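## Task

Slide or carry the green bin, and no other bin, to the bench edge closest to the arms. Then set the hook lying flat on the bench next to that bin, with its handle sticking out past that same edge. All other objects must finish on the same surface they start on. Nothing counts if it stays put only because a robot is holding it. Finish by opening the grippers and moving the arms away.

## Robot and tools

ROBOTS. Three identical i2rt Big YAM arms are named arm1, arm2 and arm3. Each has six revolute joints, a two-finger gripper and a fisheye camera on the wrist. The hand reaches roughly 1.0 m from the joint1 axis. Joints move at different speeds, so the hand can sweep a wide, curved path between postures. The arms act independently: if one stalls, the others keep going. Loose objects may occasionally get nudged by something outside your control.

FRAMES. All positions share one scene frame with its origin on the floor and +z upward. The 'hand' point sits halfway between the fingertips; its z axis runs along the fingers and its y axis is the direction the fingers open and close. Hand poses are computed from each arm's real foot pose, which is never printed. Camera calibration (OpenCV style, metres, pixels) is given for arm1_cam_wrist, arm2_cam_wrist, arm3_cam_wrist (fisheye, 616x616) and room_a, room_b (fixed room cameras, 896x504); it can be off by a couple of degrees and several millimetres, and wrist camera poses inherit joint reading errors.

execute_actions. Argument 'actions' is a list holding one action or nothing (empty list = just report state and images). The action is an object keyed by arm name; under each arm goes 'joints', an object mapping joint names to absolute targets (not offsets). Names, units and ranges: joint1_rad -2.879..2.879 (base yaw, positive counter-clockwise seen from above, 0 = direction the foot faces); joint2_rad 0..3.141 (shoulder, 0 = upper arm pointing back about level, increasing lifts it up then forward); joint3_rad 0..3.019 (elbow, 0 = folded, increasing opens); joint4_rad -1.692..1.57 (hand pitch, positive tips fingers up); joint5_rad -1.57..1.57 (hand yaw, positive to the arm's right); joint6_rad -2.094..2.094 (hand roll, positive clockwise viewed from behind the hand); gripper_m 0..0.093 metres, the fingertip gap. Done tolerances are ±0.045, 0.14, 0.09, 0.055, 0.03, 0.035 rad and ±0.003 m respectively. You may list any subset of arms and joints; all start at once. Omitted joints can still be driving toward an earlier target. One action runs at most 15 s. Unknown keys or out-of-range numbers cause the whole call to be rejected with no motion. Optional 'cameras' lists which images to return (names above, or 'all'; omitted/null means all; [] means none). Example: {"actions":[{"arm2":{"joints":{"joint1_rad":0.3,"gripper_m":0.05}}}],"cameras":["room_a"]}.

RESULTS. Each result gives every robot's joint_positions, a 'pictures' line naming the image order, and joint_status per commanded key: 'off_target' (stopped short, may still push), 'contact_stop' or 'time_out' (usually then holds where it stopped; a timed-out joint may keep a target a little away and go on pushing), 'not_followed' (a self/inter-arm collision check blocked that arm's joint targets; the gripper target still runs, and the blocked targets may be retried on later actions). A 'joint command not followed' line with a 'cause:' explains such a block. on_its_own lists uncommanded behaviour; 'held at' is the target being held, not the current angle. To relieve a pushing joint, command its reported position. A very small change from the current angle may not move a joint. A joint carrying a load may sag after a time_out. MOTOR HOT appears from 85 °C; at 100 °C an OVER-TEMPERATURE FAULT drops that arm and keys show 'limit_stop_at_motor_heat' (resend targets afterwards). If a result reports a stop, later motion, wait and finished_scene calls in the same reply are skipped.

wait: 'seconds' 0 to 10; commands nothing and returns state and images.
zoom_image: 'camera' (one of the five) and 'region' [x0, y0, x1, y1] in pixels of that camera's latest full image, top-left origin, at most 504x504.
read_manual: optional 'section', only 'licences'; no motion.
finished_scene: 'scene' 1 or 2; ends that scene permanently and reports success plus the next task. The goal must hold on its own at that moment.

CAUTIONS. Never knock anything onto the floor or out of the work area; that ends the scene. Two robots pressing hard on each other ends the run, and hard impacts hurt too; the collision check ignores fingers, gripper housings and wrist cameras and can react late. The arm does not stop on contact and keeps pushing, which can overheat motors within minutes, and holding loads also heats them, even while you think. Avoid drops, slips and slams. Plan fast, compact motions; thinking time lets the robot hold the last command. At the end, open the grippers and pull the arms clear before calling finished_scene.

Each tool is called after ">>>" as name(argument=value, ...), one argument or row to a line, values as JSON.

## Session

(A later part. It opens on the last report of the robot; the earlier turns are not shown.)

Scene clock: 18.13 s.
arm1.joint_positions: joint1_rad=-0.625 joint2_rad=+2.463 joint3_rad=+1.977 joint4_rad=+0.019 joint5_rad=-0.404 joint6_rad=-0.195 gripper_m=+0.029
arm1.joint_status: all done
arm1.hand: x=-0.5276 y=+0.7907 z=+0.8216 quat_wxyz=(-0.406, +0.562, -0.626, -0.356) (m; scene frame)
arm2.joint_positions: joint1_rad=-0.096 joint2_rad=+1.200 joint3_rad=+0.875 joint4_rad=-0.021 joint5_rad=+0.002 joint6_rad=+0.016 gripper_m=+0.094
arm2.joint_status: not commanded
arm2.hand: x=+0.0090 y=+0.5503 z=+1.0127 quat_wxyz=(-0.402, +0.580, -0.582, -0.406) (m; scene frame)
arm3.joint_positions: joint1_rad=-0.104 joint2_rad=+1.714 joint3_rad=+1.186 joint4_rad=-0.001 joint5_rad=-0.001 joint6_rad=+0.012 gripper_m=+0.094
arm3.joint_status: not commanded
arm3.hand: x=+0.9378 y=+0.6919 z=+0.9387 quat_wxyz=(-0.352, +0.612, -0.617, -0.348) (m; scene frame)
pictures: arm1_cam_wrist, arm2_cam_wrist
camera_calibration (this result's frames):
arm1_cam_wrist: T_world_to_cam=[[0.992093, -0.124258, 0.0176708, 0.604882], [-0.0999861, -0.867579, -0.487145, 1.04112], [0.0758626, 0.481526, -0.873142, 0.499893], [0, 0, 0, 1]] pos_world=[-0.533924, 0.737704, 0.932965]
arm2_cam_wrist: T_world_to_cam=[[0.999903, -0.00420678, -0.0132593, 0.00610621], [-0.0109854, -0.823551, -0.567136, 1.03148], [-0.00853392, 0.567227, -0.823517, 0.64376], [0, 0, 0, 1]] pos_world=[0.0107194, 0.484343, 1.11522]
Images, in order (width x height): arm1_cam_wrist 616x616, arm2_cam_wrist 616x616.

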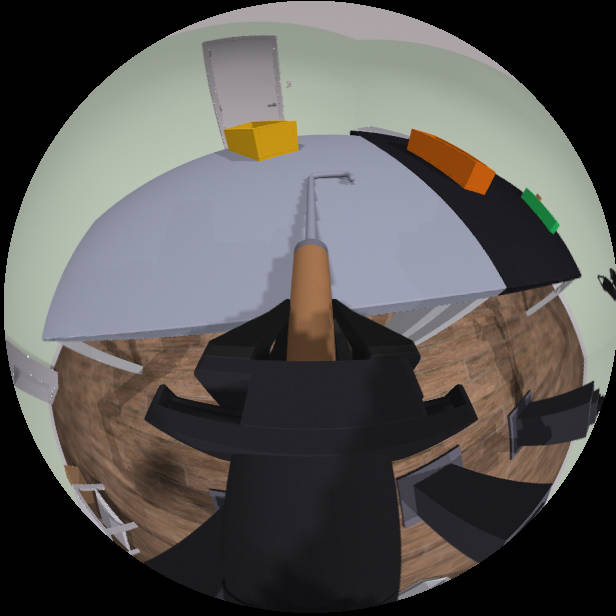

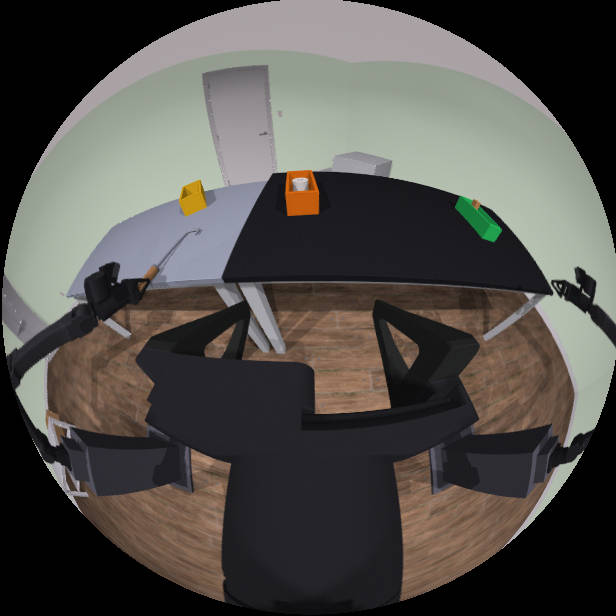

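>>> execute_actions(
  actions=[
    {"arm1":{"joints":{"joint2_rad":2.49}}},
  ],
  cameras=[],
)

>>> execute_actions(
  actions=[
    {"arm1":{"joints":{"gripper_m":0.09}}},
  ],
  cameras=["arm1_cam_wrist"],
)

Scene clock: 18.63 s.
arm1.joint_positions: joint1_rad=-0.625 joint2_rad=+2.463 joint3_rad=+1.977 joint4_rad=+0.019 joint5_rad=-0.404 joint6_rad=-0.195 gripper_m=+0.029
arm1.joint_status: all done
arm1.hand: x=-0.5277 y=+0.7906 z=+0.8212 quat_wxyz=(-0.406, +0.562, -0.627, -0.356) (m; scene frame)
arm2.joint_positions: joint1_rad=-0.096 joint2_rad=+1.200 joint3_rad=+0.875 joint4_rad=-0.021 joint5_rad=+0.002 joint6_rad=+0.016 gripper_m=+0.094
arm2.joint_status: not commanded
arm2.hand: x=+0.0090 y=+0.5503 z=+1.0127 quat_wxyz=(-0.402, +0.580, -0.582, -0.406) (m; scene frame)
arm3.joint_positions: joint1_rad=-0.104 joint2_rad=+1.714 joint3_rad=+1.186 joint4_rad=-0.001 joint5_rad=-0.001 joint6_rad=+0.012 gripper_m=+0.094
arm3.joint_status: not commanded
arm3.hand: x=+0.9378 y=+0.6919 z=+0.9387 quat_wxyz=(-0.352, +0.612, -0.617, -0.348) (m; scene frame)
pictures: none
No camera images: the call's "cameras" was empty. Leave "cameras" out to get every camera's image.

Scene clock: 19.33 s.
arm1.joint_positions: joint1_rad=-0.625 joint2_rad=+2.463 joint3_rad=+1.977 joint4_rad=+0.019 joint5_rad=-0.404 joint6_rad=-0.195 gripper_m=+0.090
arm1.joint_status: all done
arm1.hand: x=-0.5277 y=+0.7906 z=+0.8212 quat_wxyz=(-0.406, +0.562, -0.627, -0.356) (m; scene frame)
arm2.joint_positions: joint1_rad=-0.096 joint2_rad=+1.200 joint3_rad=+0.875 joint4_rad=-0.021 joint5_rad=+0.002 joint6_rad=+0.016 gripper_m=+0.094
arm2.joint_status: not commanded
arm2.hand: x=+0.0090 y=+0.5503 z=+1.0127 quat_wxyz=(-0.402, +0.580, -0.582, -0.406) (m; scene frame)
arm3.joint_positions: joint1_rad=-0.104 joint2_rad=+1.714 joint3_rad=+1.186 joint4_rad=-0.001 joint5_rad=-0.001 joint6_rad=+0.012 gripper_m=+0.094
arm3.joint_status: not commanded
arm3.hand: x=+0.9378 y=+0.6919 z=+0.9387 quat_wxyz=(-0.352, +0.612, -0.617, -0.348) (m; scene frame)
pictures: arm1_cam_wrist
camera_calibration (this result's frames):
arm1_cam_wrist: T_world_to_cam=[[0.992096, -0.124256, 0.0175098, 0.605033], [-0.100088, -0.867736, -0.486844, 1.04075], [0.0756875, 0.481244, -0.873313, 0.499887], [0, 0, 0, 1]] pos_world=[-0.533919, 0.737707, 0.932647]
Images, in order (width x height): arm1_cam_wrist 616x616.

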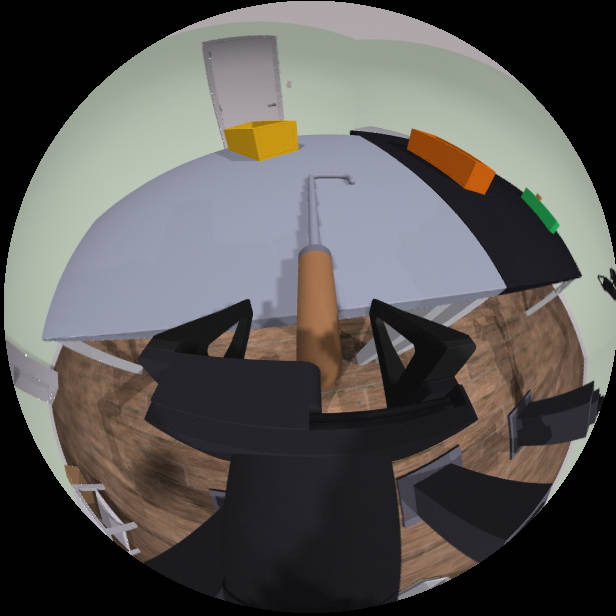

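>>> execute_actions(
  actions=[
    {"arm1":{"joints":{"joint2_rad":2.2}},"arm2":{"joints":{"joint1_rad":0.1,"joint2_rad":1.9,"joint3_rad":1.97,"joint4_rad":0.285,"joint5_rad":0.98,"joint6_rad":0.165}}},
  ],
  cameras=[],
)

>>> execute_actions(
  actions=[
    {"arm1":{"joints":{"joint1_rad":0.4,"joint2_rad":1.2,"joint3_rad":1.2,"joint5_rad":0,"joint6_rad":0}},"arm2":{"joints":{"joint1_rad":0.4,"joint2_rad":2.2}}},
  ],
  cameras=[],
)

>>> execute_actions(
  actions=[
    {"arm2":{"joints":{"joint1_rad":0.761,"joint2_rad":2.40}}},
  ],
  cameras=["arm2_cam_wrist","room_a","arm1_cam_wrist"],
)

Scene clock: 21.50 s.
arm1.joint_positions: joint1_rad=-0.625 joint2_rad=+2.182 joint3_rad=+1.984 joint4_rad=+0.023 joint5_rad=-0.404 joint6_rad=-0.195 gripper_m=+0.090
arm1.joint_status: all done
arm1.hand: x=-0.5335 y=+0.7863 z=+1.0761 quat_wxyz=(-0.519, +0.534, -0.543, -0.387) (m; scene frame)
arm2.joint_positions: joint1_rad=+0.108 joint2_rad=+1.887 joint3_rad=+1.934 joint4_rad=+0.272 joint5_rad=+0.977 joint6_rad=+0.149 gripper_m=+0.094
arm2.joint_status: all done
arm2.hand: x=-0.0066 y=+0.7722 z=+1.2485 quat_wxyz=(-0.635, +0.122, -0.631, -0.429) (m; scene frame)
arm3.joint_positions: joint1_rad=-0.104 joint2_rad=+1.714 joint3_rad=+1.186 joint4_rad=-0.001 joint5_rad=-0.001 joint6_rad=+0.012 gripper_m=+0.094
arm3.joint_status: not commanded
arm3.hand: x=+0.9378 y=+0.6919 z=+0.9387 quat_wxyz=(-0.352, +0.612, -0.617, -0.348) (m; scene frame)
pictures: none
No camera images: the call's "cameras" was empty. Leave "cameras" out to get every camera's image.

Scene clock: 23.17 s.
arm1.joint_positions: joint1_rad=+0.395 joint2_rad=+1.186 joint3_rad=+1.192 joint4_rad=+0.023 joint5_rad=-0.004 joint6_rad=-0.010 gripper_m=+0.090
arm1.joint_status: all done
arm1.hand: x=-1.2096 y=+0.5020 z=+1.3002 quat_wxyz=(-0.381, +0.598, -0.362, -0.605) (m; scene frame)
arm2.joint_positions: joint1_rad=+0.392 joint2_rad=+2.194 joint3_rad=+1.941 joint4_rad=+0.279 joint5_rad=+0.979 joint6_rad=+0.150 gripper_m=+0.094
arm2.joint_status: all done
arm2.hand: x=-0.2601 y=+0.8140 z=+1.0125 quat_wxyz=(-0.577, +0.315, -0.629, -0.415) (m; scene frame)
arm3.joint_positions: joint1_rad=-0.104 joint2_rad=+1.714 joint3_rad=+1.186 joint4_rad=-0.001 joint5_rad=-0.001 joint6_rad=+0.012 gripper_m=+0.094
arm3.joint_status: not commanded
arm3.hand: x=+0.9378 y=+0.6919 z=+0.9387 quat_wxyz=(-0.352, +0.612, -0.617, -0.348) (m; scene frame)
pictures: none
No camera images: the call's "cameras" was empty. Leave "cameras" out to get every camera's image.

Scene clock: 25.07 s.
arm1.joint_positions: joint1_rad=+0.395 joint2_rad=+1.186 joint3_rad=+1.192 joint4_rad=+0.023 joint5_rad=-0.004 joint6_rad=-0.010 gripper_m=+0.090
arm1.joint_status: not commanded
arm1.hand: x=-1.2096 y=+0.5020 z=+1.3002 quat_wxyz=(-0.381, +0.598, -0.362, -0.605) (m; scene frame)
arm2.joint_positions: joint1_rad=+0.757 joint2_rad=+2.404 joint3_rad=+1.951 joint4_rad=+0.279 joint5_rad=+0.979 joint6_rad=+0.150 gripper_m=+0.094
arm2.joint_status: all done
arm2.hand: x=-0.5442 y=+0.6754 z=+0.8427 quat_wxyz=(-0.503, +0.493, -0.557, -0.441) (m; scene frame)
arm3.joint_positions: joint1_rad=-0.104 joint2_rad=+1.714 joint3_rad=+1.186 joint4_rad=-0.001 joint5_rad=-0.001 joint6_rad=+0.012 gripper_m=+0.094
arm3.joint_status: not commanded
arm3.hand: x=+0.9378 y=+0.6919 z=+0.9387 quat_wxyz=(-0.352, +0.612, -0.617, -0.348) (m; scene frame)
pictures: arm1_cam_wrist, arm2_cam_wrist, room_a
camera_calibration (this result's frames):
arm1_cam_wrist: T_world_to_cam=[[0.899781, 0.435874, 0.020183, 0.840983], [0.264839, -0.50878, -0.819148, 1.64848], [-0.346777, 0.742399, -0.573227, 0.0764039], [0, 0, 0, 1]] pos_world=[-1.16679, 0.415426, 1.37717]
arm2_cam_wrist: T_world_to_cam=[[0.991812, -0.127657, -0.00349498, 0.628257], [-0.086512, -0.651508, -0.753693, 1.0319], [0.0939371, 0.747824, -0.657218, 0.221697], [0, 0, 0, 1]] pos_world=[-0.554667, 0.5867, 0.925631]
Images, in order (width x height): arm1_cam_wrist 616x616, arm2_cam_wrist 616x616, room_a 896x504.

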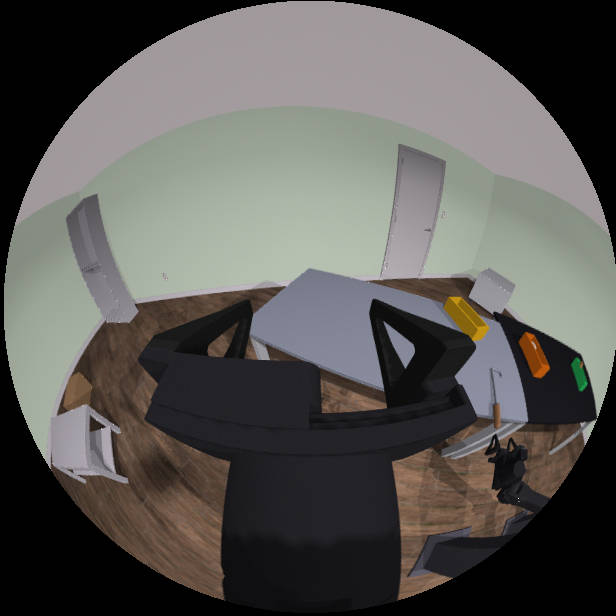

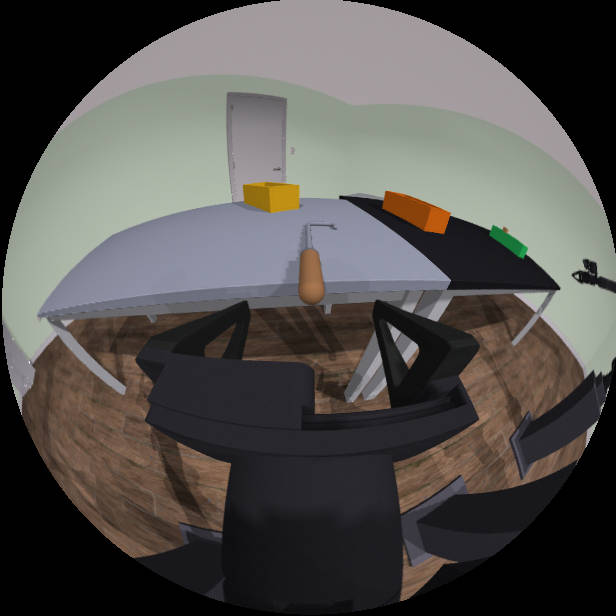

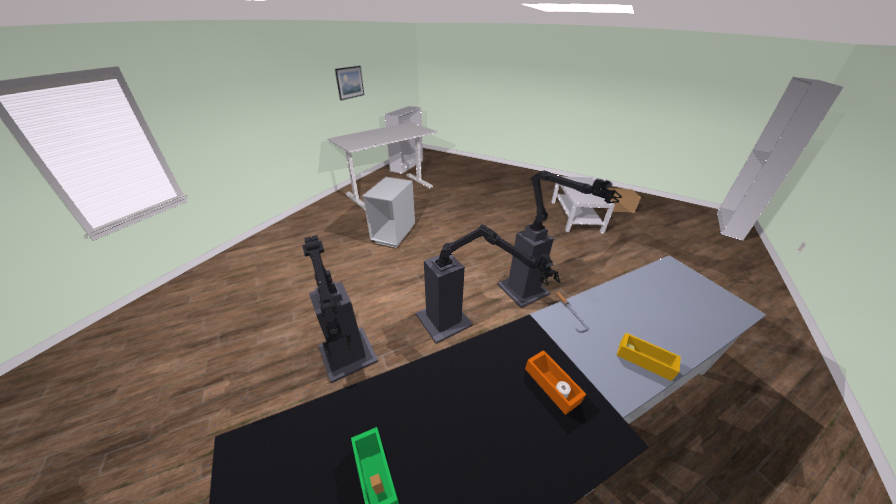

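>>> zoom_image(
  camera="arm2_cam_wrist",
  region=[240, 200, 380, 340],
)

Region (240, 200, 380, 340) of arm2_cam_wrist's 616x616 image, scaled by 3.600, with more detail than that image has.

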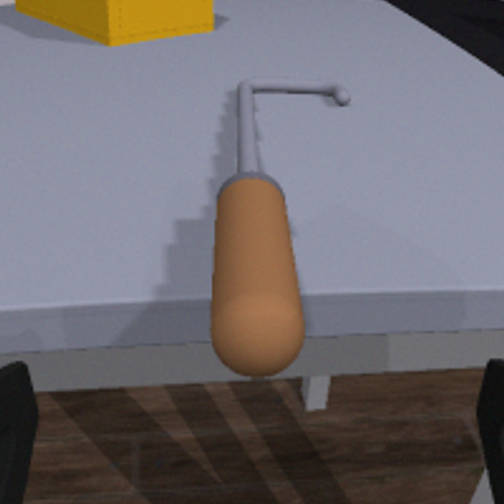

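>>> execute_actions(
  actions=[
    {"arm2":{"joints":{"joint1_rad":0.645,"joint2_rad":2.44,"joint3_rad":2.44,"joint5_rad":0.867}}},
  ],
  cameras=[],
)

>>> execute_actions(
  actions=[
    {"arm2":{"joints":{"joint2_rad":2.645,"joint4_rad":0.075}}},
  ],
  cameras=["arm2_cam_wrist","arm1_cam_wrist"],
)

Scene clock: 26.77 s.
arm1.joint_positions: joint1_rad=+0.395 joint2_rad=+1.186 joint3_rad=+1.192 joint4_rad=+0.023 joint5_rad=-0.004 joint6_rad=-0.010 gripper_m=+0.090
arm1.joint_status: not commanded
arm1.hand: x=-1.2096 y=+0.5020 z=+1.3002 quat_wxyz=(-0.381, +0.598, -0.362, -0.605) (m; scene frame)
arm2.joint_positions: joint1_rad=+0.644 joint2_rad=+2.419 joint3_rad=+2.410 joint4_rad=+0.279 joint5_rad=+0.870 joint6_rad=+0.150 gripper_m=+0.094
arm2.joint_status: all done
arm2.hand: x=-0.5106 y=+0.7675 z=+1.0795 quat_wxyz=(-0.480, +0.333, -0.554, -0.593) (m; scene frame)
arm3.joint_positions: joint1_rad=-0.104 joint2_rad=+1.714 joint3_rad=+1.186 joint4_rad=-0.001 joint5_rad=-0.001 joint6_rad=+0.012 gripper_m=+0.094
arm3.joint_status: not commanded
arm3.hand: x=+0.9378 y=+0.6919 z=+0.9387 quat_wxyz=(-0.352, +0.612, -0.617, -0.348) (m; scene frame)
pictures: none
No camera images: the call's "cameras" was empty. Leave "cameras" out to get every camera's image.

Scene clock: 28.20 s.
arm1.joint_positions: joint1_rad=+0.395 joint2_rad=+1.186 joint3_rad=+1.192 joint4_rad=+0.023 joint5_rad=-0.004 joint6_rad=-0.010 gripper_m=+0.090
arm1.joint_status: not commanded
arm1.hand: x=-1.2096 y=+0.5020 z=+1.3002 quat_wxyz=(-0.381, +0.598, -0.362, -0.605) (m; scene frame)
arm2.joint_positions: joint1_rad=+0.644 joint2_rad=+2.646 joint3_rad=+2.413 joint4_rad=+0.076 joint5_rad=+0.869 joint6_rad=+0.151 gripper_m=+0.094
arm2.joint_status: all done
arm2.hand: x=-0.5301 y=+0.7871 z=+0.8374 quat_wxyz=(-0.496, +0.486, -0.564, -0.446) (m; scene frame)
arm3.joint_positions: joint1_rad=-0.104 joint2_rad=+1.714 joint3_rad=+1.186 joint4_rad=-0.001 joint5_rad=-0.001 joint6_rad=+0.012 gripper_m=+0.094
arm3.joint_status: not commanded
arm3.hand: x=+0.9378 y=+0.6919 z=+0.9387 quat_wxyz=(-0.352, +0.612, -0.617, -0.348) (m; scene frame)
pictures: arm1_cam_wrist, arm2_cam_wrist
camera_calibration (this result's frames):
arm1_cam_wrist: T_world_to_cam=[[0.899781, 0.435874, 0.020183, 0.840983], [0.264839, -0.50878, -0.819148, 1.64848], [-0.346777, 0.742399, -0.573227, 0.0764039], [0, 0, 0, 1]] pos_world=[-1.16679, 0.415426, 1.37717]
arm2_cam_wrist: T_world_to_cam=[[0.990651, -0.133242, -0.0292659, 0.65381], [-0.109775, -0.651243, -0.750888, 1.08701], [0.0809906, 0.747081, -0.659781, 0.129221], [0, 0, 0, 1]] pos_world=[-0.538837, 0.698485, 0.920617]
Images, in order (width x height): arm1_cam_wrist 616x616, arm2_cam_wrist 616x616.

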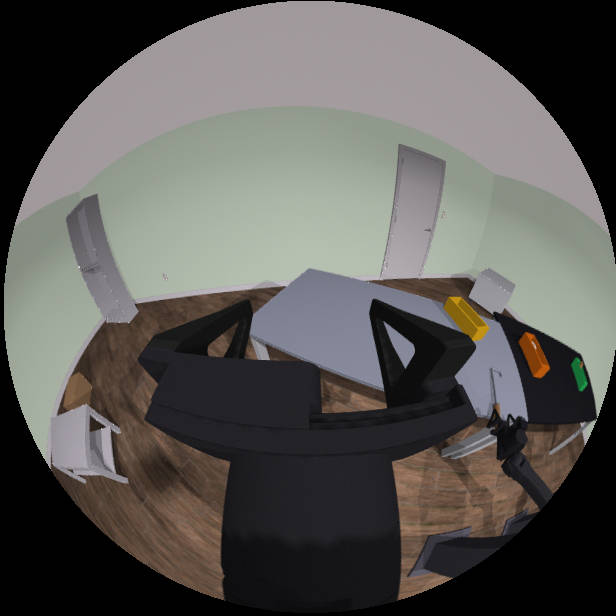

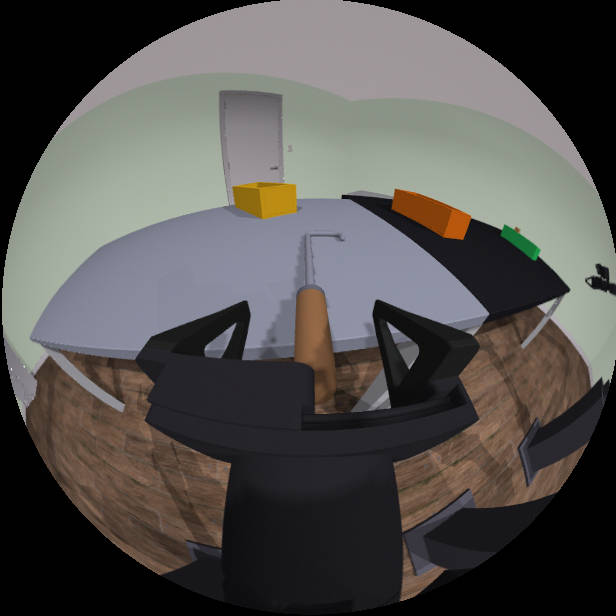

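>>> execute_actions(
  actions=[
    {"arm2":{"joints":{"joint2_rad":2.693}}},
  ],
  cameras=["arm2_cam_wrist"],
)

Scene clock: 29.17 s.
arm1.joint_positions: joint1_rad=+0.395 joint2_rad=+1.186 joint3_rad=+1.192 joint4_rad=+0.023 joint5_rad=-0.004 joint6_rad=-0.010 gripper_m=+0.090
arm1.joint_status: not commanded
arm1.hand: x=-1.2096 y=+0.5020 z=+1.3002 quat_wxyz=(-0.381, +0.598, -0.362, -0.605) (m; scene frame)
arm2.joint_positions: joint1_rad=+0.644 joint2_rad=+2.672 joint3_rad=+2.413 joint4_rad=+0.076 joint5_rad=+0.869 joint6_rad=+0.151 gripper_m=+0.094
arm2.joint_status: all done
arm2.hand: x=-0.5297 y=+0.7867 z=+0.8135 quat_wxyz=(-0.497, +0.494, -0.564, -0.436) (m; scene frame)
arm3.joint_positions: joint1_rad=-0.104 joint2_rad=+1.714 joint3_rad=+1.186 joint4_rad=-0.001 joint5_rad=-0.001 joint6_rad=+0.012 gripper_m=+0.094
arm3.joint_status: not commanded
arm3.hand: x=+0.9378 y=+0.6919 z=+0.9387 quat_wxyz=(-0.352, +0.612, -0.617, -0.348) (m; scene frame)
pictures: arm2_cam_wrist
camera_calibration (this result's frames):
arm2_cam_wrist: T_world_to_cam=[[0.990993, -0.133592, -0.00924332, 0.63688], [-0.0966069, -0.66542, -0.740191, 1.07831], [0.0927331, 0.734418, -0.672333, 0.140146], [0, 0, 0, 1]] pos_world=[-0.539968, 0.699683, 0.898266]
Images, in order (width x height): arm2_cam_wrist 616x616.

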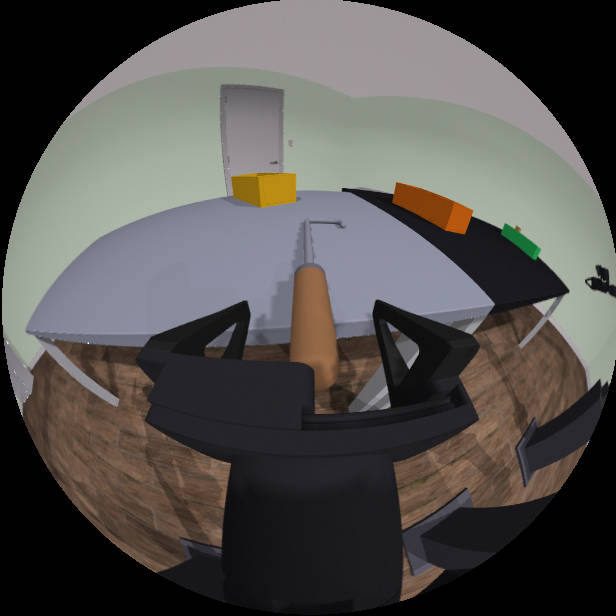

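>>> execute_actions(
  actions=[
    {"arm2":{"joints":{"joint2_rad":2.712}}},
  ],
  cameras=[],
)

>>> execute_actions(
  actions=[
    {"arm2":{"joints":{"gripper_m":0}}},
  ],
  cameras=["arm2_cam_wrist"],
)

Scene clock: 30.07 s.
arm1.joint_positions: joint1_rad=+0.395 joint2_rad=+1.186 joint3_rad=+1.192 joint4_rad=+0.023 joint5_rad=-0.004 joint6_rad=-0.010 gripper_m=+0.090
arm1.joint_status: not commanded
arm1.hand: x=-1.2096 y=+0.5020 z=+1.3002 quat_wxyz=(-0.381, +0.598, -0.362, -0.605) (m; scene frame)
arm2.joint_positions: joint1_rad=+0.644 joint2_rad=+2.688 joint3_rad=+2.413 joint4_rad=+0.076 joint5_rad=+0.869 joint6_rad=+0.151 gripper_m=+0.094
arm2.joint_status: all done
arm2.hand: x=-0.5293 y=+0.7862 z=+0.7988 quat_wxyz=(-0.497, +0.500, -0.564, -0.430) (m; scene frame)
arm3.joint_positions: joint1_rad=-0.104 joint2_rad=+1.714 joint3_rad=+1.186 joint4_rad=-0.001 joint5_rad=-0.001 joint6_rad=+0.012 gripper_m=+0.094
arm3.joint_status: not commanded
arm3.hand: x=+0.9378 y=+0.6919 z=+0.9387 quat_wxyz=(-0.352, +0.612, -0.617, -0.348) (m; scene frame)
pictures: none
No camera images: the call's "cameras" was empty. Leave "cameras" out to get every camera's image.

Scene clock: 30.80 s.
arm1.joint_positions: joint1_rad=+0.395 joint2_rad=+1.186 joint3_rad=+1.192 joint4_rad=+0.023 joint5_rad=-0.004 joint6_rad=-0.010 gripper_m=+0.090
arm1.joint_status: not commanded
arm1.hand: x=-1.2096 y=+0.5020 z=+1.3002 quat_wxyz=(-0.381, +0.598, -0.362, -0.605) (m; scene frame)
arm2.joint_positions: joint1_rad=+0.644 joint2_rad=+2.688 joint3_rad=+2.413 joint4_rad=+0.076 joint5_rad=+0.868 joint6_rad=+0.151 gripper_m=+0.029
arm2.joint_status: gripper_m off_target (ended at +0.029, target +0.000)
arm2.hand: x=-0.5295 y=+0.7862 z=+0.7988 quat_wxyz=(-0.496, +0.500, -0.564, -0.431) (m; scene frame)
arm3.joint_positions: joint1_rad=-0.104 joint2_rad=+1.714 joint3_rad=+1.186 joint4_rad=-0.001 joint5_rad=-0.001 joint6_rad=+0.012 gripper_m=+0.094
arm3.joint_status: not commanded
arm3.hand: x=+0.9378 y=+0.6919 z=+0.9387 quat_wxyz=(-0.352, +0.612, -0.617, -0.348) (m; scene frame)
pictures: arm2_cam_wrist
camera_calibration (this result's frames):
arm2_cam_wrist: T_world_to_cam=[[0.991227, -0.132139, 0.00292337, 0.625779], [-0.087736, -0.674364, -0.733168, 1.07322], [0.0988514, 0.72648, -0.680041, 0.146168], [0, 0, 0, 1]] pos_world=[-0.540578, 0.700241, 0.884422]
Images, in order (width x height): arm2_cam_wrist 616x616.

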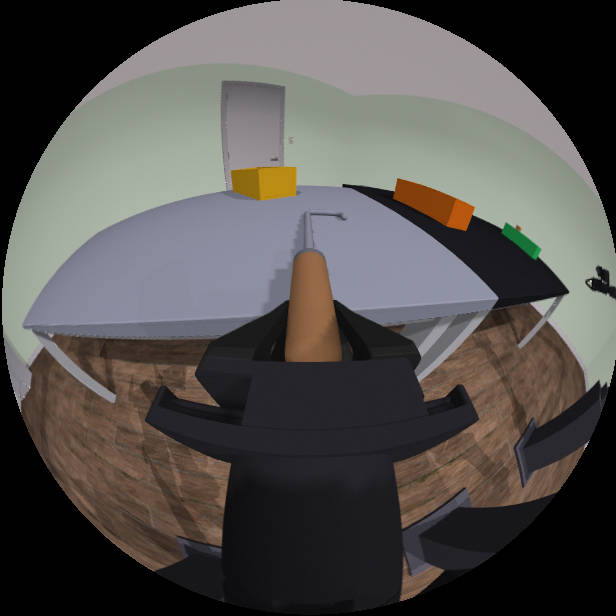

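>>> execute_actions(
  actions=[
    {"arm2":{"joints":{"joint2_rad":2.35}}},
  ],
  cameras=["arm2_cam_wrist"],
)

Scene clock: 33.23 s.
arm1.joint_positions: joint1_rad=+0.395 joint2_rad=+1.186 joint3_rad=+1.192 joint4_rad=+0.023 joint5_rad=-0.004 joint6_rad=-0.010 gripper_m=+0.090
arm1.joint_status: not commanded
arm1.hand: x=-1.2096 y=+0.5020 z=+1.3002 quat_wxyz=(-0.381, +0.598, -0.362, -0.605) (m; scene frame)
arm2.joint_positions: joint1_rad=+0.644 joint2_rad=+2.389 joint3_rad=+2.407 joint4_rad=+0.055 joint5_rad=+0.867 joint6_rad=+0.151 gripper_m=+0.029
arm2.joint_status: all done
arm2.hand: x=-0.5116 y=+0.7670 z=+1.0638 quat_wxyz=(-0.489, +0.407, -0.561, -0.529) (m; scene frame)
arm3.joint_positions: joint1_rad=-0.104 joint2_rad=+1.714 joint3_rad=+1.186 joint4_rad=-0.001 joint5_rad=-0.001 joint6_rad=+0.012 gripper_m=+0.094
arm3.joint_status: not commanded
arm3.hand: x=+0.9378 y=+0.6919 z=+0.9387 quat_wxyz=(-0.352, +0.612, -0.617, -0.348) (m; scene frame)
pictures: arm2_cam_wrist
camera_calibration (this result's frames):
arm2_cam_wrist: T_world_to_cam=[[0.972697, -0.111093, -0.203762, 0.798971], [-0.231636, -0.518948, -0.822823, 1.1587], [-0.0143318, 0.847556, -0.530512, 0.0287753], [0, 0, 0, 1]] pos_world=[-0.508348, 0.665675, 1.13147]
Images, in order (width x height): arm2_cam_wrist 616x616.

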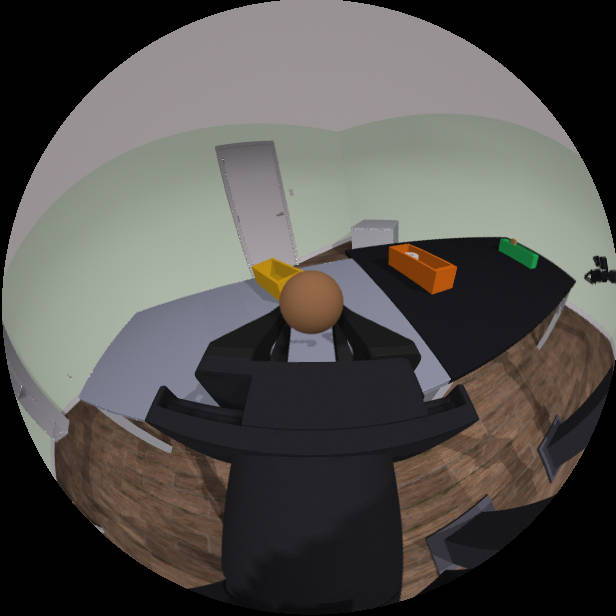

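>>> execute_actions(
  actions=[
    {"arm2":{"joints":{"joint1_rad":0.5,"joint2_rad":1.98,"joint3_rad":2.03,"joint4_rad":0.32,"joint5_rad":0.5}}},
  ],
  cameras=[],
)

>>> execute_actions(
  actions=[
    {"arm2":{"joints":{"joint1_rad":-0.774,"joint5_rad":-0.745,"joint6_rad":-0.137}}},
  ],
  cameras=["arm2_cam_wrist","arm3_cam_wrist","room_a"],
)

Scene clock: 35.23 s.
arm1.joint_positions: joint1_rad=+0.395 joint2_rad=+1.186 joint3_rad=+1.192 joint4_rad=+0.023 joint5_rad=-0.004 joint6_rad=-0.010 gripper_m=+0.090
arm1.joint_status: not commanded
arm1.hand: x=-1.2096 y=+0.5020 z=+1.3002 quat_wxyz=(-0.381, +0.598, -0.362, -0.605) (m; scene frame)
arm2.joint_positions: joint1_rad=+0.505 joint2_rad=+2.010 joint3_rad=+2.002 joint4_rad=+0.286 joint5_rad=+0.504 joint6_rad=+0.155 gripper_m=+0.029
arm2.joint_status: all done
arm2.hand: x=-0.4022 y=+0.7496 z=+1.2081 quat_wxyz=(-0.442, +0.394, -0.479, -0.648) (m; scene frame)
arm3.joint_positions: joint1_rad=-0.104 joint2_rad=+1.714 joint3_rad=+1.186 joint4_rad=-0.001 joint5_rad=-0.001 joint6_rad=+0.012 gripper_m=+0.094
arm3.joint_status: not commanded
arm3.hand: x=+0.9378 y=+0.6919 z=+0.9387 quat_wxyz=(-0.352, +0.612, -0.617, -0.348) (m; scene frame)
pictures: none
No camera images: the call's "cameras" was empty. Leave "cameras" out to get every camera's image.

Scene clock: 37.47 s.
arm1.joint_positions: joint1_rad=+0.395 joint2_rad=+1.186 joint3_rad=+1.192 joint4_rad=+0.023 joint5_rad=-0.004 joint6_rad=-0.010 gripper_m=+0.090
arm1.joint_status: not commanded
arm1.hand: x=-1.2096 y=+0.5020 z=+1.3002 quat_wxyz=(-0.381, +0.598, -0.362, -0.605) (m; scene frame)
arm2.joint_positions: joint1_rad=-0.767 joint2_rad=+2.032 joint3_rad=+2.001 joint4_rad=+0.286 joint5_rad=-0.750 joint6_rad=-0.121 gripper_m=+0.029
arm2.joint_status: all done
arm2.hand: x=+0.4279 y=+0.7340 z=+1.1897 quat_wxyz=(-0.593, +0.537, -0.353, -0.485) (m; scene frame)
arm3.joint_positions: joint1_rad=-0.104 joint2_rad=+1.714 joint3_rad=+1.186 joint4_rad=-0.001 joint5_rad=-0.001 joint6_rad=+0.012 gripper_m=+0.094
arm3.joint_status: not commanded
arm3.hand: x=+0.9378 y=+0.6919 z=+0.9387 quat_wxyz=(-0.352, +0.612, -0.617, -0.348) (m; scene frame)
pictures: arm2_cam_wrist, arm3_cam_wrist, room_a
camera_calibration (this result's frames):
arm2_cam_wrist: T_world_to_cam=[[0.956848, 0.0469726, 0.286767, -0.785777], [0.280935, -0.401781, -0.871578, 1.21543], [0.0742773, 0.91453, -0.397639, -0.108193], [0, 0, 0, 1]] pos_world=[0.418449, 0.62419, 1.24165]
arm3_cam_wrist: T_world_to_cam=[[0.999882, 0.00513163, -0.0145022, -0.922535], [-0.00123465, -0.91291, -0.408159, 1.02377], [-0.0153338, 0.408129, -0.912796, 0.714141], [0, 0, 0, 1]] pos_world=[0.934641, 0.647882, 1.05635]
Images, in order (width x height): arm2_cam_wrist 616x616, arm3_cam_wrist 616x616, room_a 896x504.

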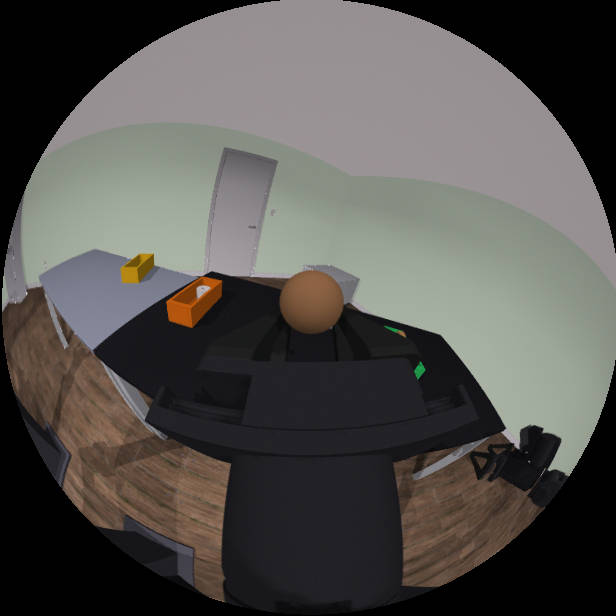

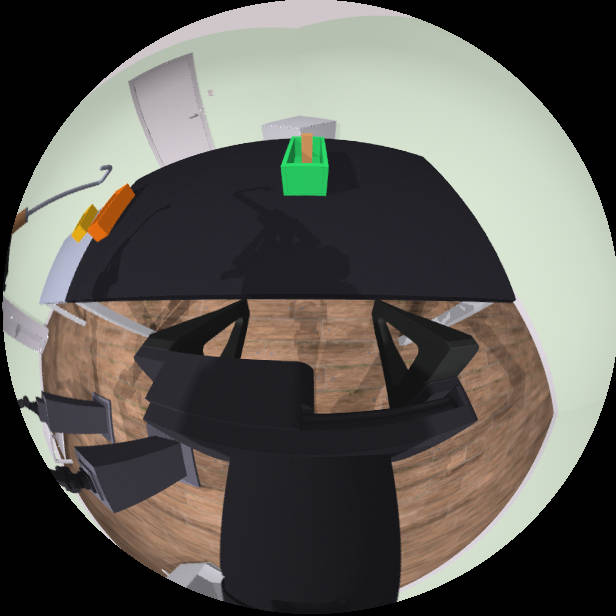

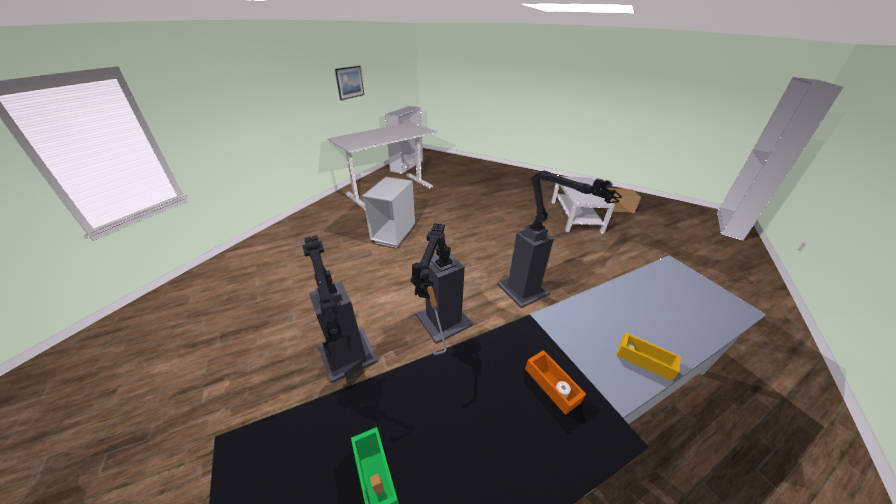

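>>> execute_actions(
  actions=[
    {"arm2":{"joints":{"joint1_rad":-0.80,"joint2_rad":2.14,"joint3_rad":1.90,"joint4_rad":0.38,"joint5_rad":-0.765,"joint6_rad":-0.15}}},
  ],
  cameras=[],
)

>>> execute_actions(
  actions=[
    {"arm2":{"joints":{"joint2_rad":2.28}}},
  ],
  cameras=["arm2_cam_wrist","arm3_cam_wrist"],
)

Scene clock: 39.00 s.
arm1.joint_positions: joint1_rad=+0.395 joint2_rad=+1.186 joint3_rad=+1.192 joint4_rad=+0.023 joint5_rad=-0.004 joint6_rad=-0.010 gripper_m=+0.090
arm1.joint_status: not commanded
arm1.hand: x=-1.2096 y=+0.5020 z=+1.3002 quat_wxyz=(-0.381, +0.598, -0.362, -0.605) (m; scene frame)
arm2.joint_positions: joint1_rad=-0.799 joint2_rad=+2.185 joint3_rad=+1.861 joint4_rad=+0.350 joint5_rad=-0.765 joint6_rad=-0.133 gripper_m=+0.029
arm2.joint_status: all done
arm2.hand: x=+0.4696 y=+0.7420 z=+0.9964 quat_wxyz=(-0.524, +0.552, -0.438, -0.479) (m; scene frame)
arm3.joint_positions: joint1_rad=-0.104 joint2_rad=+1.714 joint3_rad=+1.186 joint4_rad=-0.001 joint5_rad=-0.001 joint6_rad=+0.012 gripper_m=+0.094
arm3.joint_status: not commanded
arm3.hand: x=+0.9378 y=+0.6919 z=+0.9387 quat_wxyz=(-0.352, +0.612, -0.617, -0.348) (m; scene frame)
pictures: none
No camera images: the call's "cameras" was empty. Leave "cameras" out to get every camera's image.

Scene clock: 39.87 s.
arm1.joint_positions: joint1_rad=+0.395 joint2_rad=+1.186 joint3_rad=+1.192 joint4_rad=+0.023 joint5_rad=-0.004 joint6_rad=-0.010 gripper_m=+0.090
arm1.joint_status: not commanded
arm1.hand: x=-1.2096 y=+0.5020 z=+1.3002 quat_wxyz=(-0.381, +0.598, -0.362, -0.605) (m; scene frame)
arm2.joint_positions: joint1_rad=-0.799 joint2_rad=+2.252 joint3_rad=+1.861 joint4_rad=+0.379 joint5_rad=-0.765 joint6_rad=-0.146 gripper_m=+0.029
arm2.joint_status: all done
arm2.hand: x=+0.4757 y=+0.7479 z=+0.9462 quat_wxyz=(-0.514, +0.556, -0.448, -0.476) (m; scene frame)
arm3.joint_positions: joint1_rad=-0.104 joint2_rad=+1.714 joint3_rad=+1.186 joint4_rad=-0.001 joint5_rad=-0.001 joint6_rad=+0.012 gripper_m=+0.094
arm3.joint_status: not commanded
arm3.hand: x=+0.9378 y=+0.6919 z=+0.9387 quat_wxyz=(-0.352, +0.612, -0.617, -0.348) (m; scene frame)
pictures: arm2_cam_wrist, arm3_cam_wrist
camera_calibration (this result's frames):
arm2_cam_wrist: T_world_to_cam=[[0.988176, 0.069473, 0.136682, -0.652088], [0.151484, -0.580098, -0.800337, 1.1229], [0.0236869, 0.811579, -0.583763, 0.055931], [0, 0, 0, 1]] pos_world=[0.472952, 0.651299, 1.02047]
arm3_cam_wrist: T_world_to_cam=[[0.999882, 0.00513163, -0.0145022, -0.922535], [-0.00123465, -0.91291, -0.408159, 1.02377], [-0.0153338, 0.408129, -0.912796, 0.714141], [0, 0, 0, 1]] pos_world=[0.934641, 0.647882, 1.05635]
Images, in order (width x height): arm2_cam_wrist 616x616, arm3_cam_wrist 616x616.

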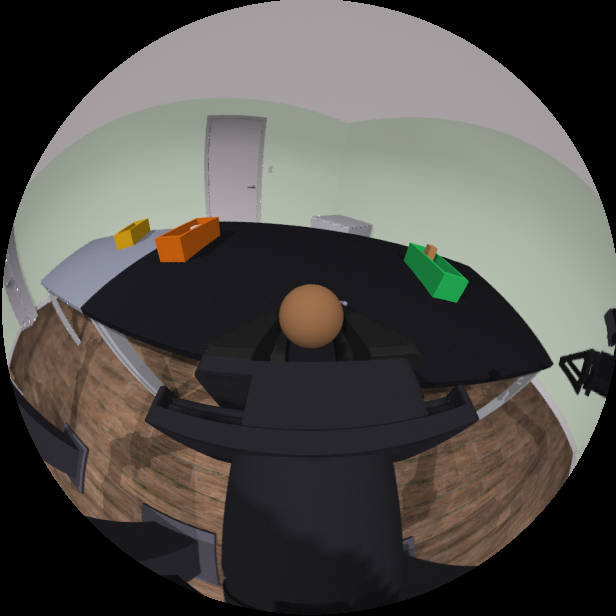

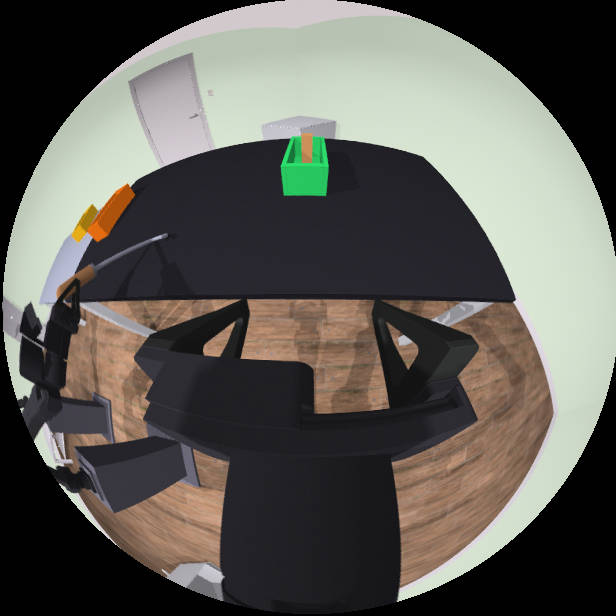

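>>> execute_actions(
  actions=[
    {"arm2":{"joints":{"joint2_rad":2.41,"joint4_rad":0.36}}},
  ],
  cameras=["arm2_cam_wrist","arm3_cam_wrist"],
)

Scene clock: 41.07 s.
arm1.joint_positions: joint1_rad=+0.395 joint2_rad=+1.186 joint3_rad=+1.192 joint4_rad=+0.023 joint5_rad=-0.004 joint6_rad=-0.010 gripper_m=+0.090
arm1.joint_status: not commanded
arm1.hand: x=-1.2096 y=+0.5020 z=+1.3002 quat_wxyz=(-0.381, +0.598, -0.362, -0.605) (m; scene frame)
arm2.joint_positions: joint1_rad=-0.800 joint2_rad=+2.424 joint3_rad=+1.888 joint4_rad=+0.370 joint5_rad=-0.763 joint6_rad=-0.150 gripper_m=+0.029
arm2.joint_status: all done
arm2.hand: x=+0.4853 y=+0.7547 z=+0.8126 quat_wxyz=(-0.459, +0.561, -0.500, -0.473) (m; scene frame)
arm3.joint_positions: joint1_rad=-0.104 joint2_rad=+1.714 joint3_rad=+1.186 joint4_rad=-0.001 joint5_rad=-0.001 joint6_rad=+0.012 gripper_m=+0.094
arm3.joint_status: not commanded
arm3.hand: x=+0.9378 y=+0.6919 z=+0.9387 quat_wxyz=(-0.352, +0.612, -0.617, -0.348) (m; scene frame)
pictures: arm2_cam_wrist, arm3_cam_wrist
camera_calibration (this result's frames):
arm2_cam_wrist: T_world_to_cam=[[0.996643, 0.0745263, 0.0338936, -0.568103], [0.0752886, -0.671638, -0.737044, 1.0731], [-0.032165, 0.737122, -0.674994, 0.129635], [0, 0, 0, 1]] pos_world=[0.489574, 0.667517, 0.897681]
arm3_cam_wrist: T_world_to_cam=[[0.999882, 0.00513163, -0.0145022, -0.922535], [-0.00123465, -0.91291, -0.408159, 1.02377], [-0.0153338, 0.408129, -0.912796, 0.714141], [0, 0, 0, 1]] pos_world=[0.934641, 0.647882, 1.05635]
Images, in order (width x height): arm2_cam_wrist 616x616, arm3_cam_wrist 616x616.

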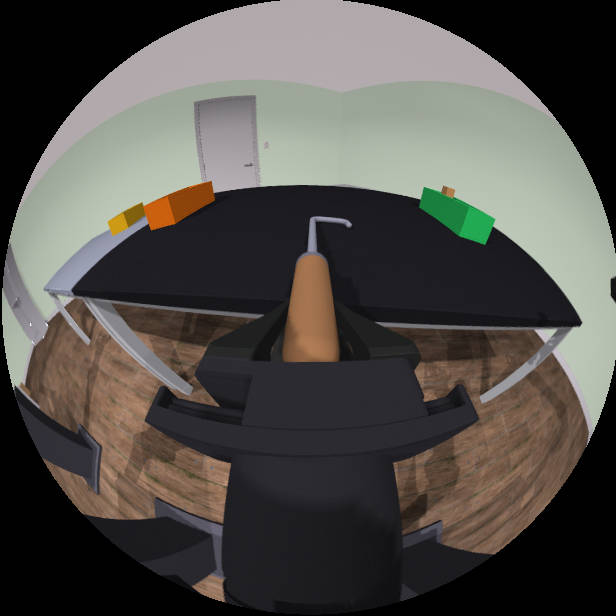

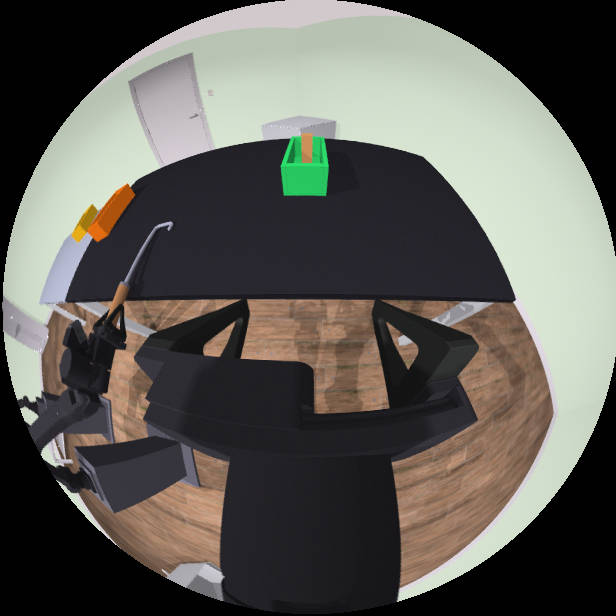

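>>> execute_actions(
  actions=[
    {"arm2":{"joints":{"joint2_rad":2.458}}},
  ],
  cameras=["arm2_cam_wrist","arm3_cam_wrist"],
)

>>> zoom_image(
  camera="arm3_cam_wrist",
  region=[60, 210, 200, 350],
)

Scene clock: 41.93 s.
arm1.joint_positions: joint1_rad=+0.395 joint2_rad=+1.186 joint3_rad=+1.192 joint4_rad=+0.023 joint5_rad=-0.004 joint6_rad=-0.010 gripper_m=+0.090
arm1.joint_status: not commanded
arm1.hand: x=-1.2096 y=+0.5020 z=+1.3002 quat_wxyz=(-0.381, +0.598, -0.362, -0.605) (m; scene frame)
arm2.joint_positions: joint1_rad=-0.800 joint2_rad=+2.437 joint3_rad=+1.888 joint4_rad=+0.370 joint5_rad=-0.763 joint6_rad=-0.150 gripper_m=+0.029
arm2.joint_status: all done
arm2.hand: x=+0.4851 y=+0.7542 z=+0.8012 quat_wxyz=(-0.454, +0.561, -0.505, -0.473) (m; scene frame)
arm3.joint_positions: joint1_rad=-0.104 joint2_rad=+1.714 joint3_rad=+1.186 joint4_rad=-0.001 joint5_rad=-0.001 joint6_rad=+0.012 gripper_m=+0.094
arm3.joint_status: not commanded
arm3.hand: x=+0.9378 y=+0.6919 z=+0.9387 quat_wxyz=(-0.352, +0.612, -0.617, -0.348) (m; scene frame)
pictures: arm2_cam_wrist, arm3_cam_wrist
camera_calibration (this result's frames):
arm2_cam_wrist: T_world_to_cam=[[0.996906, 0.0746593, 0.0245925, -0.560243], [0.06889, -0.679166, -0.730745, 1.06813], [-0.0378545, 0.730178, -0.682208, 0.136066], [0, 0, 0, 1]] pos_world=[0.490077, 0.667913, 0.887134]
arm3_cam_wrist: T_world_to_cam=[[0.999882, 0.00513163, -0.0145022, -0.922535], [-0.00123465, -0.91291, -0.408159, 1.02377], [-0.0153338, 0.408129, -0.912796, 0.714141], [0, 0, 0, 1]] pos_world=[0.934641, 0.647882, 1.05635]
Images, in order (width x height): arm2_cam_wrist 616x616, arm3_cam_wrist 616x616.

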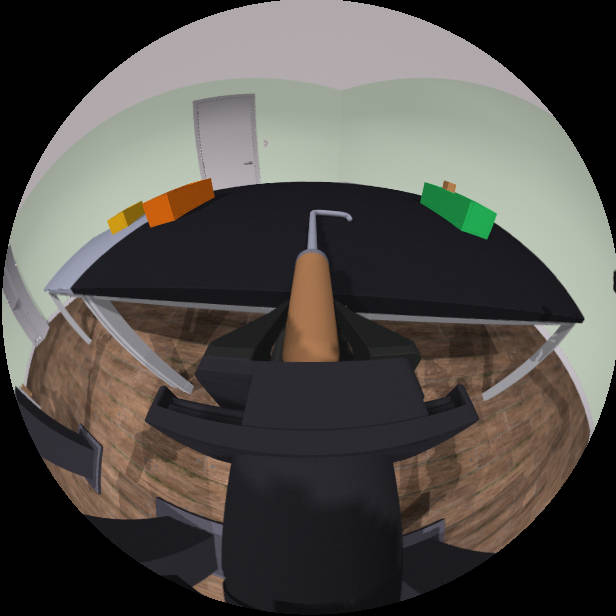

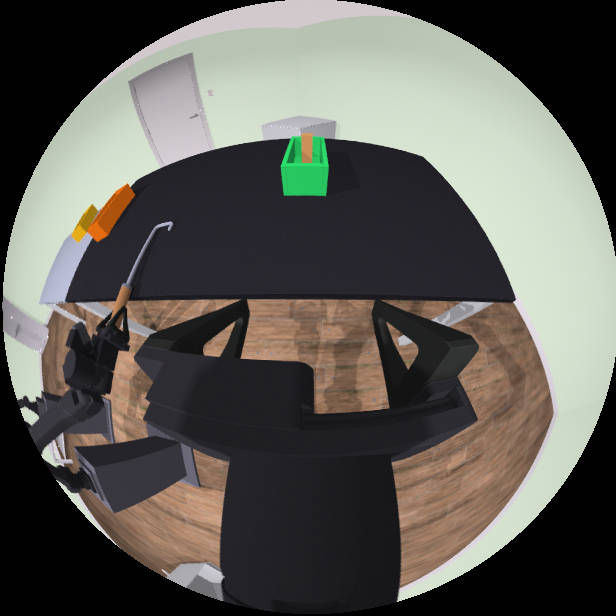

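Region (60, 210, 200, 350) of arm3_cam_wrist's 616x616 image, scaled by 3.600, with more detail than that image has.

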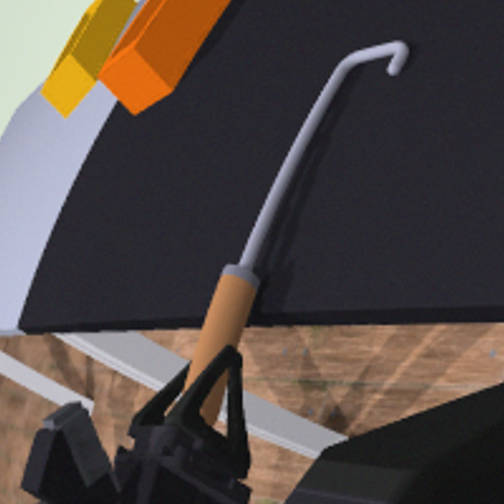

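>>> execute_actions(
  actions=[
    {"arm2":{"joints":{"gripper_m":0.09}}},
  ],
  cameras=["arm2_cam_wrist"],
)

Scene clock: 42.73 s.
arm1.joint_positions: joint1_rad=+0.395 joint2_rad=+1.186 joint3_rad=+1.192 joint4_rad=+0.023 joint5_rad=-0.004 joint6_rad=-0.010 gripper_m=+0.090
arm1.joint_status: not commanded
arm1.hand: x=-1.2096 y=+0.5020 z=+1.3002 quat_wxyz=(-0.381, +0.598, -0.362, -0.605) (m; scene frame)
arm2.joint_positions: joint1_rad=-0.800 joint2_rad=+2.437 joint3_rad=+1.888 joint4_rad=+0.370 joint5_rad=-0.763 joint6_rad=-0.150 gripper_m=+0.090
arm2.joint_status: all done
arm2.hand: x=+0.4851 y=+0.7542 z=+0.8012 quat_wxyz=(-0.454, +0.561, -0.505, -0.473) (m; scene frame)
arm3.joint_positions: joint1_rad=-0.104 joint2_rad=+1.714 joint3_rad=+1.186 joint4_rad=-0.001 joint5_rad=-0.001 joint6_rad=+0.012 gripper_m=+0.094
arm3.joint_status: not commanded
arm3.hand: x=+0.9378 y=+0.6919 z=+0.9387 quat_wxyz=(-0.352, +0.612, -0.617, -0.348) (m; scene frame)
pictures: arm2_cam_wrist
camera_calibration (this result's frames):
arm2_cam_wrist: T_world_to_cam=[[0.996906, 0.0746593, 0.0245925, -0.560243], [0.06889, -0.679166, -0.730745, 1.06813], [-0.0378545, 0.730178, -0.682208, 0.136066], [0, 0, 0, 1]] pos_world=[0.490077, 0.667913, 0.887134]
Images, in order (width x height): arm2_cam_wrist 616x616.

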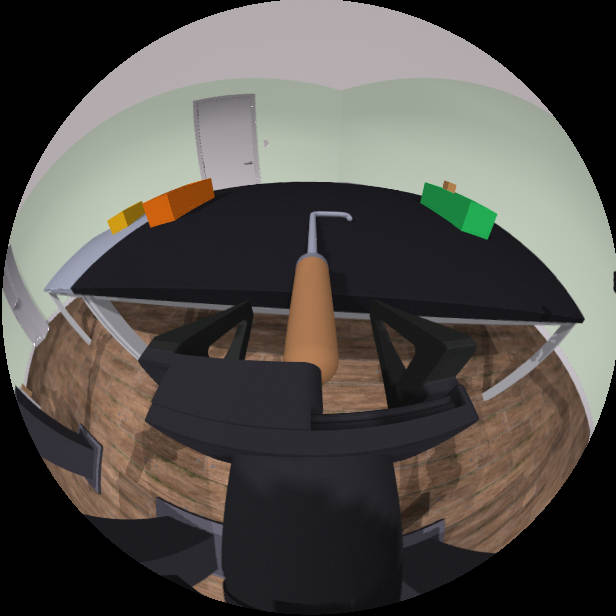

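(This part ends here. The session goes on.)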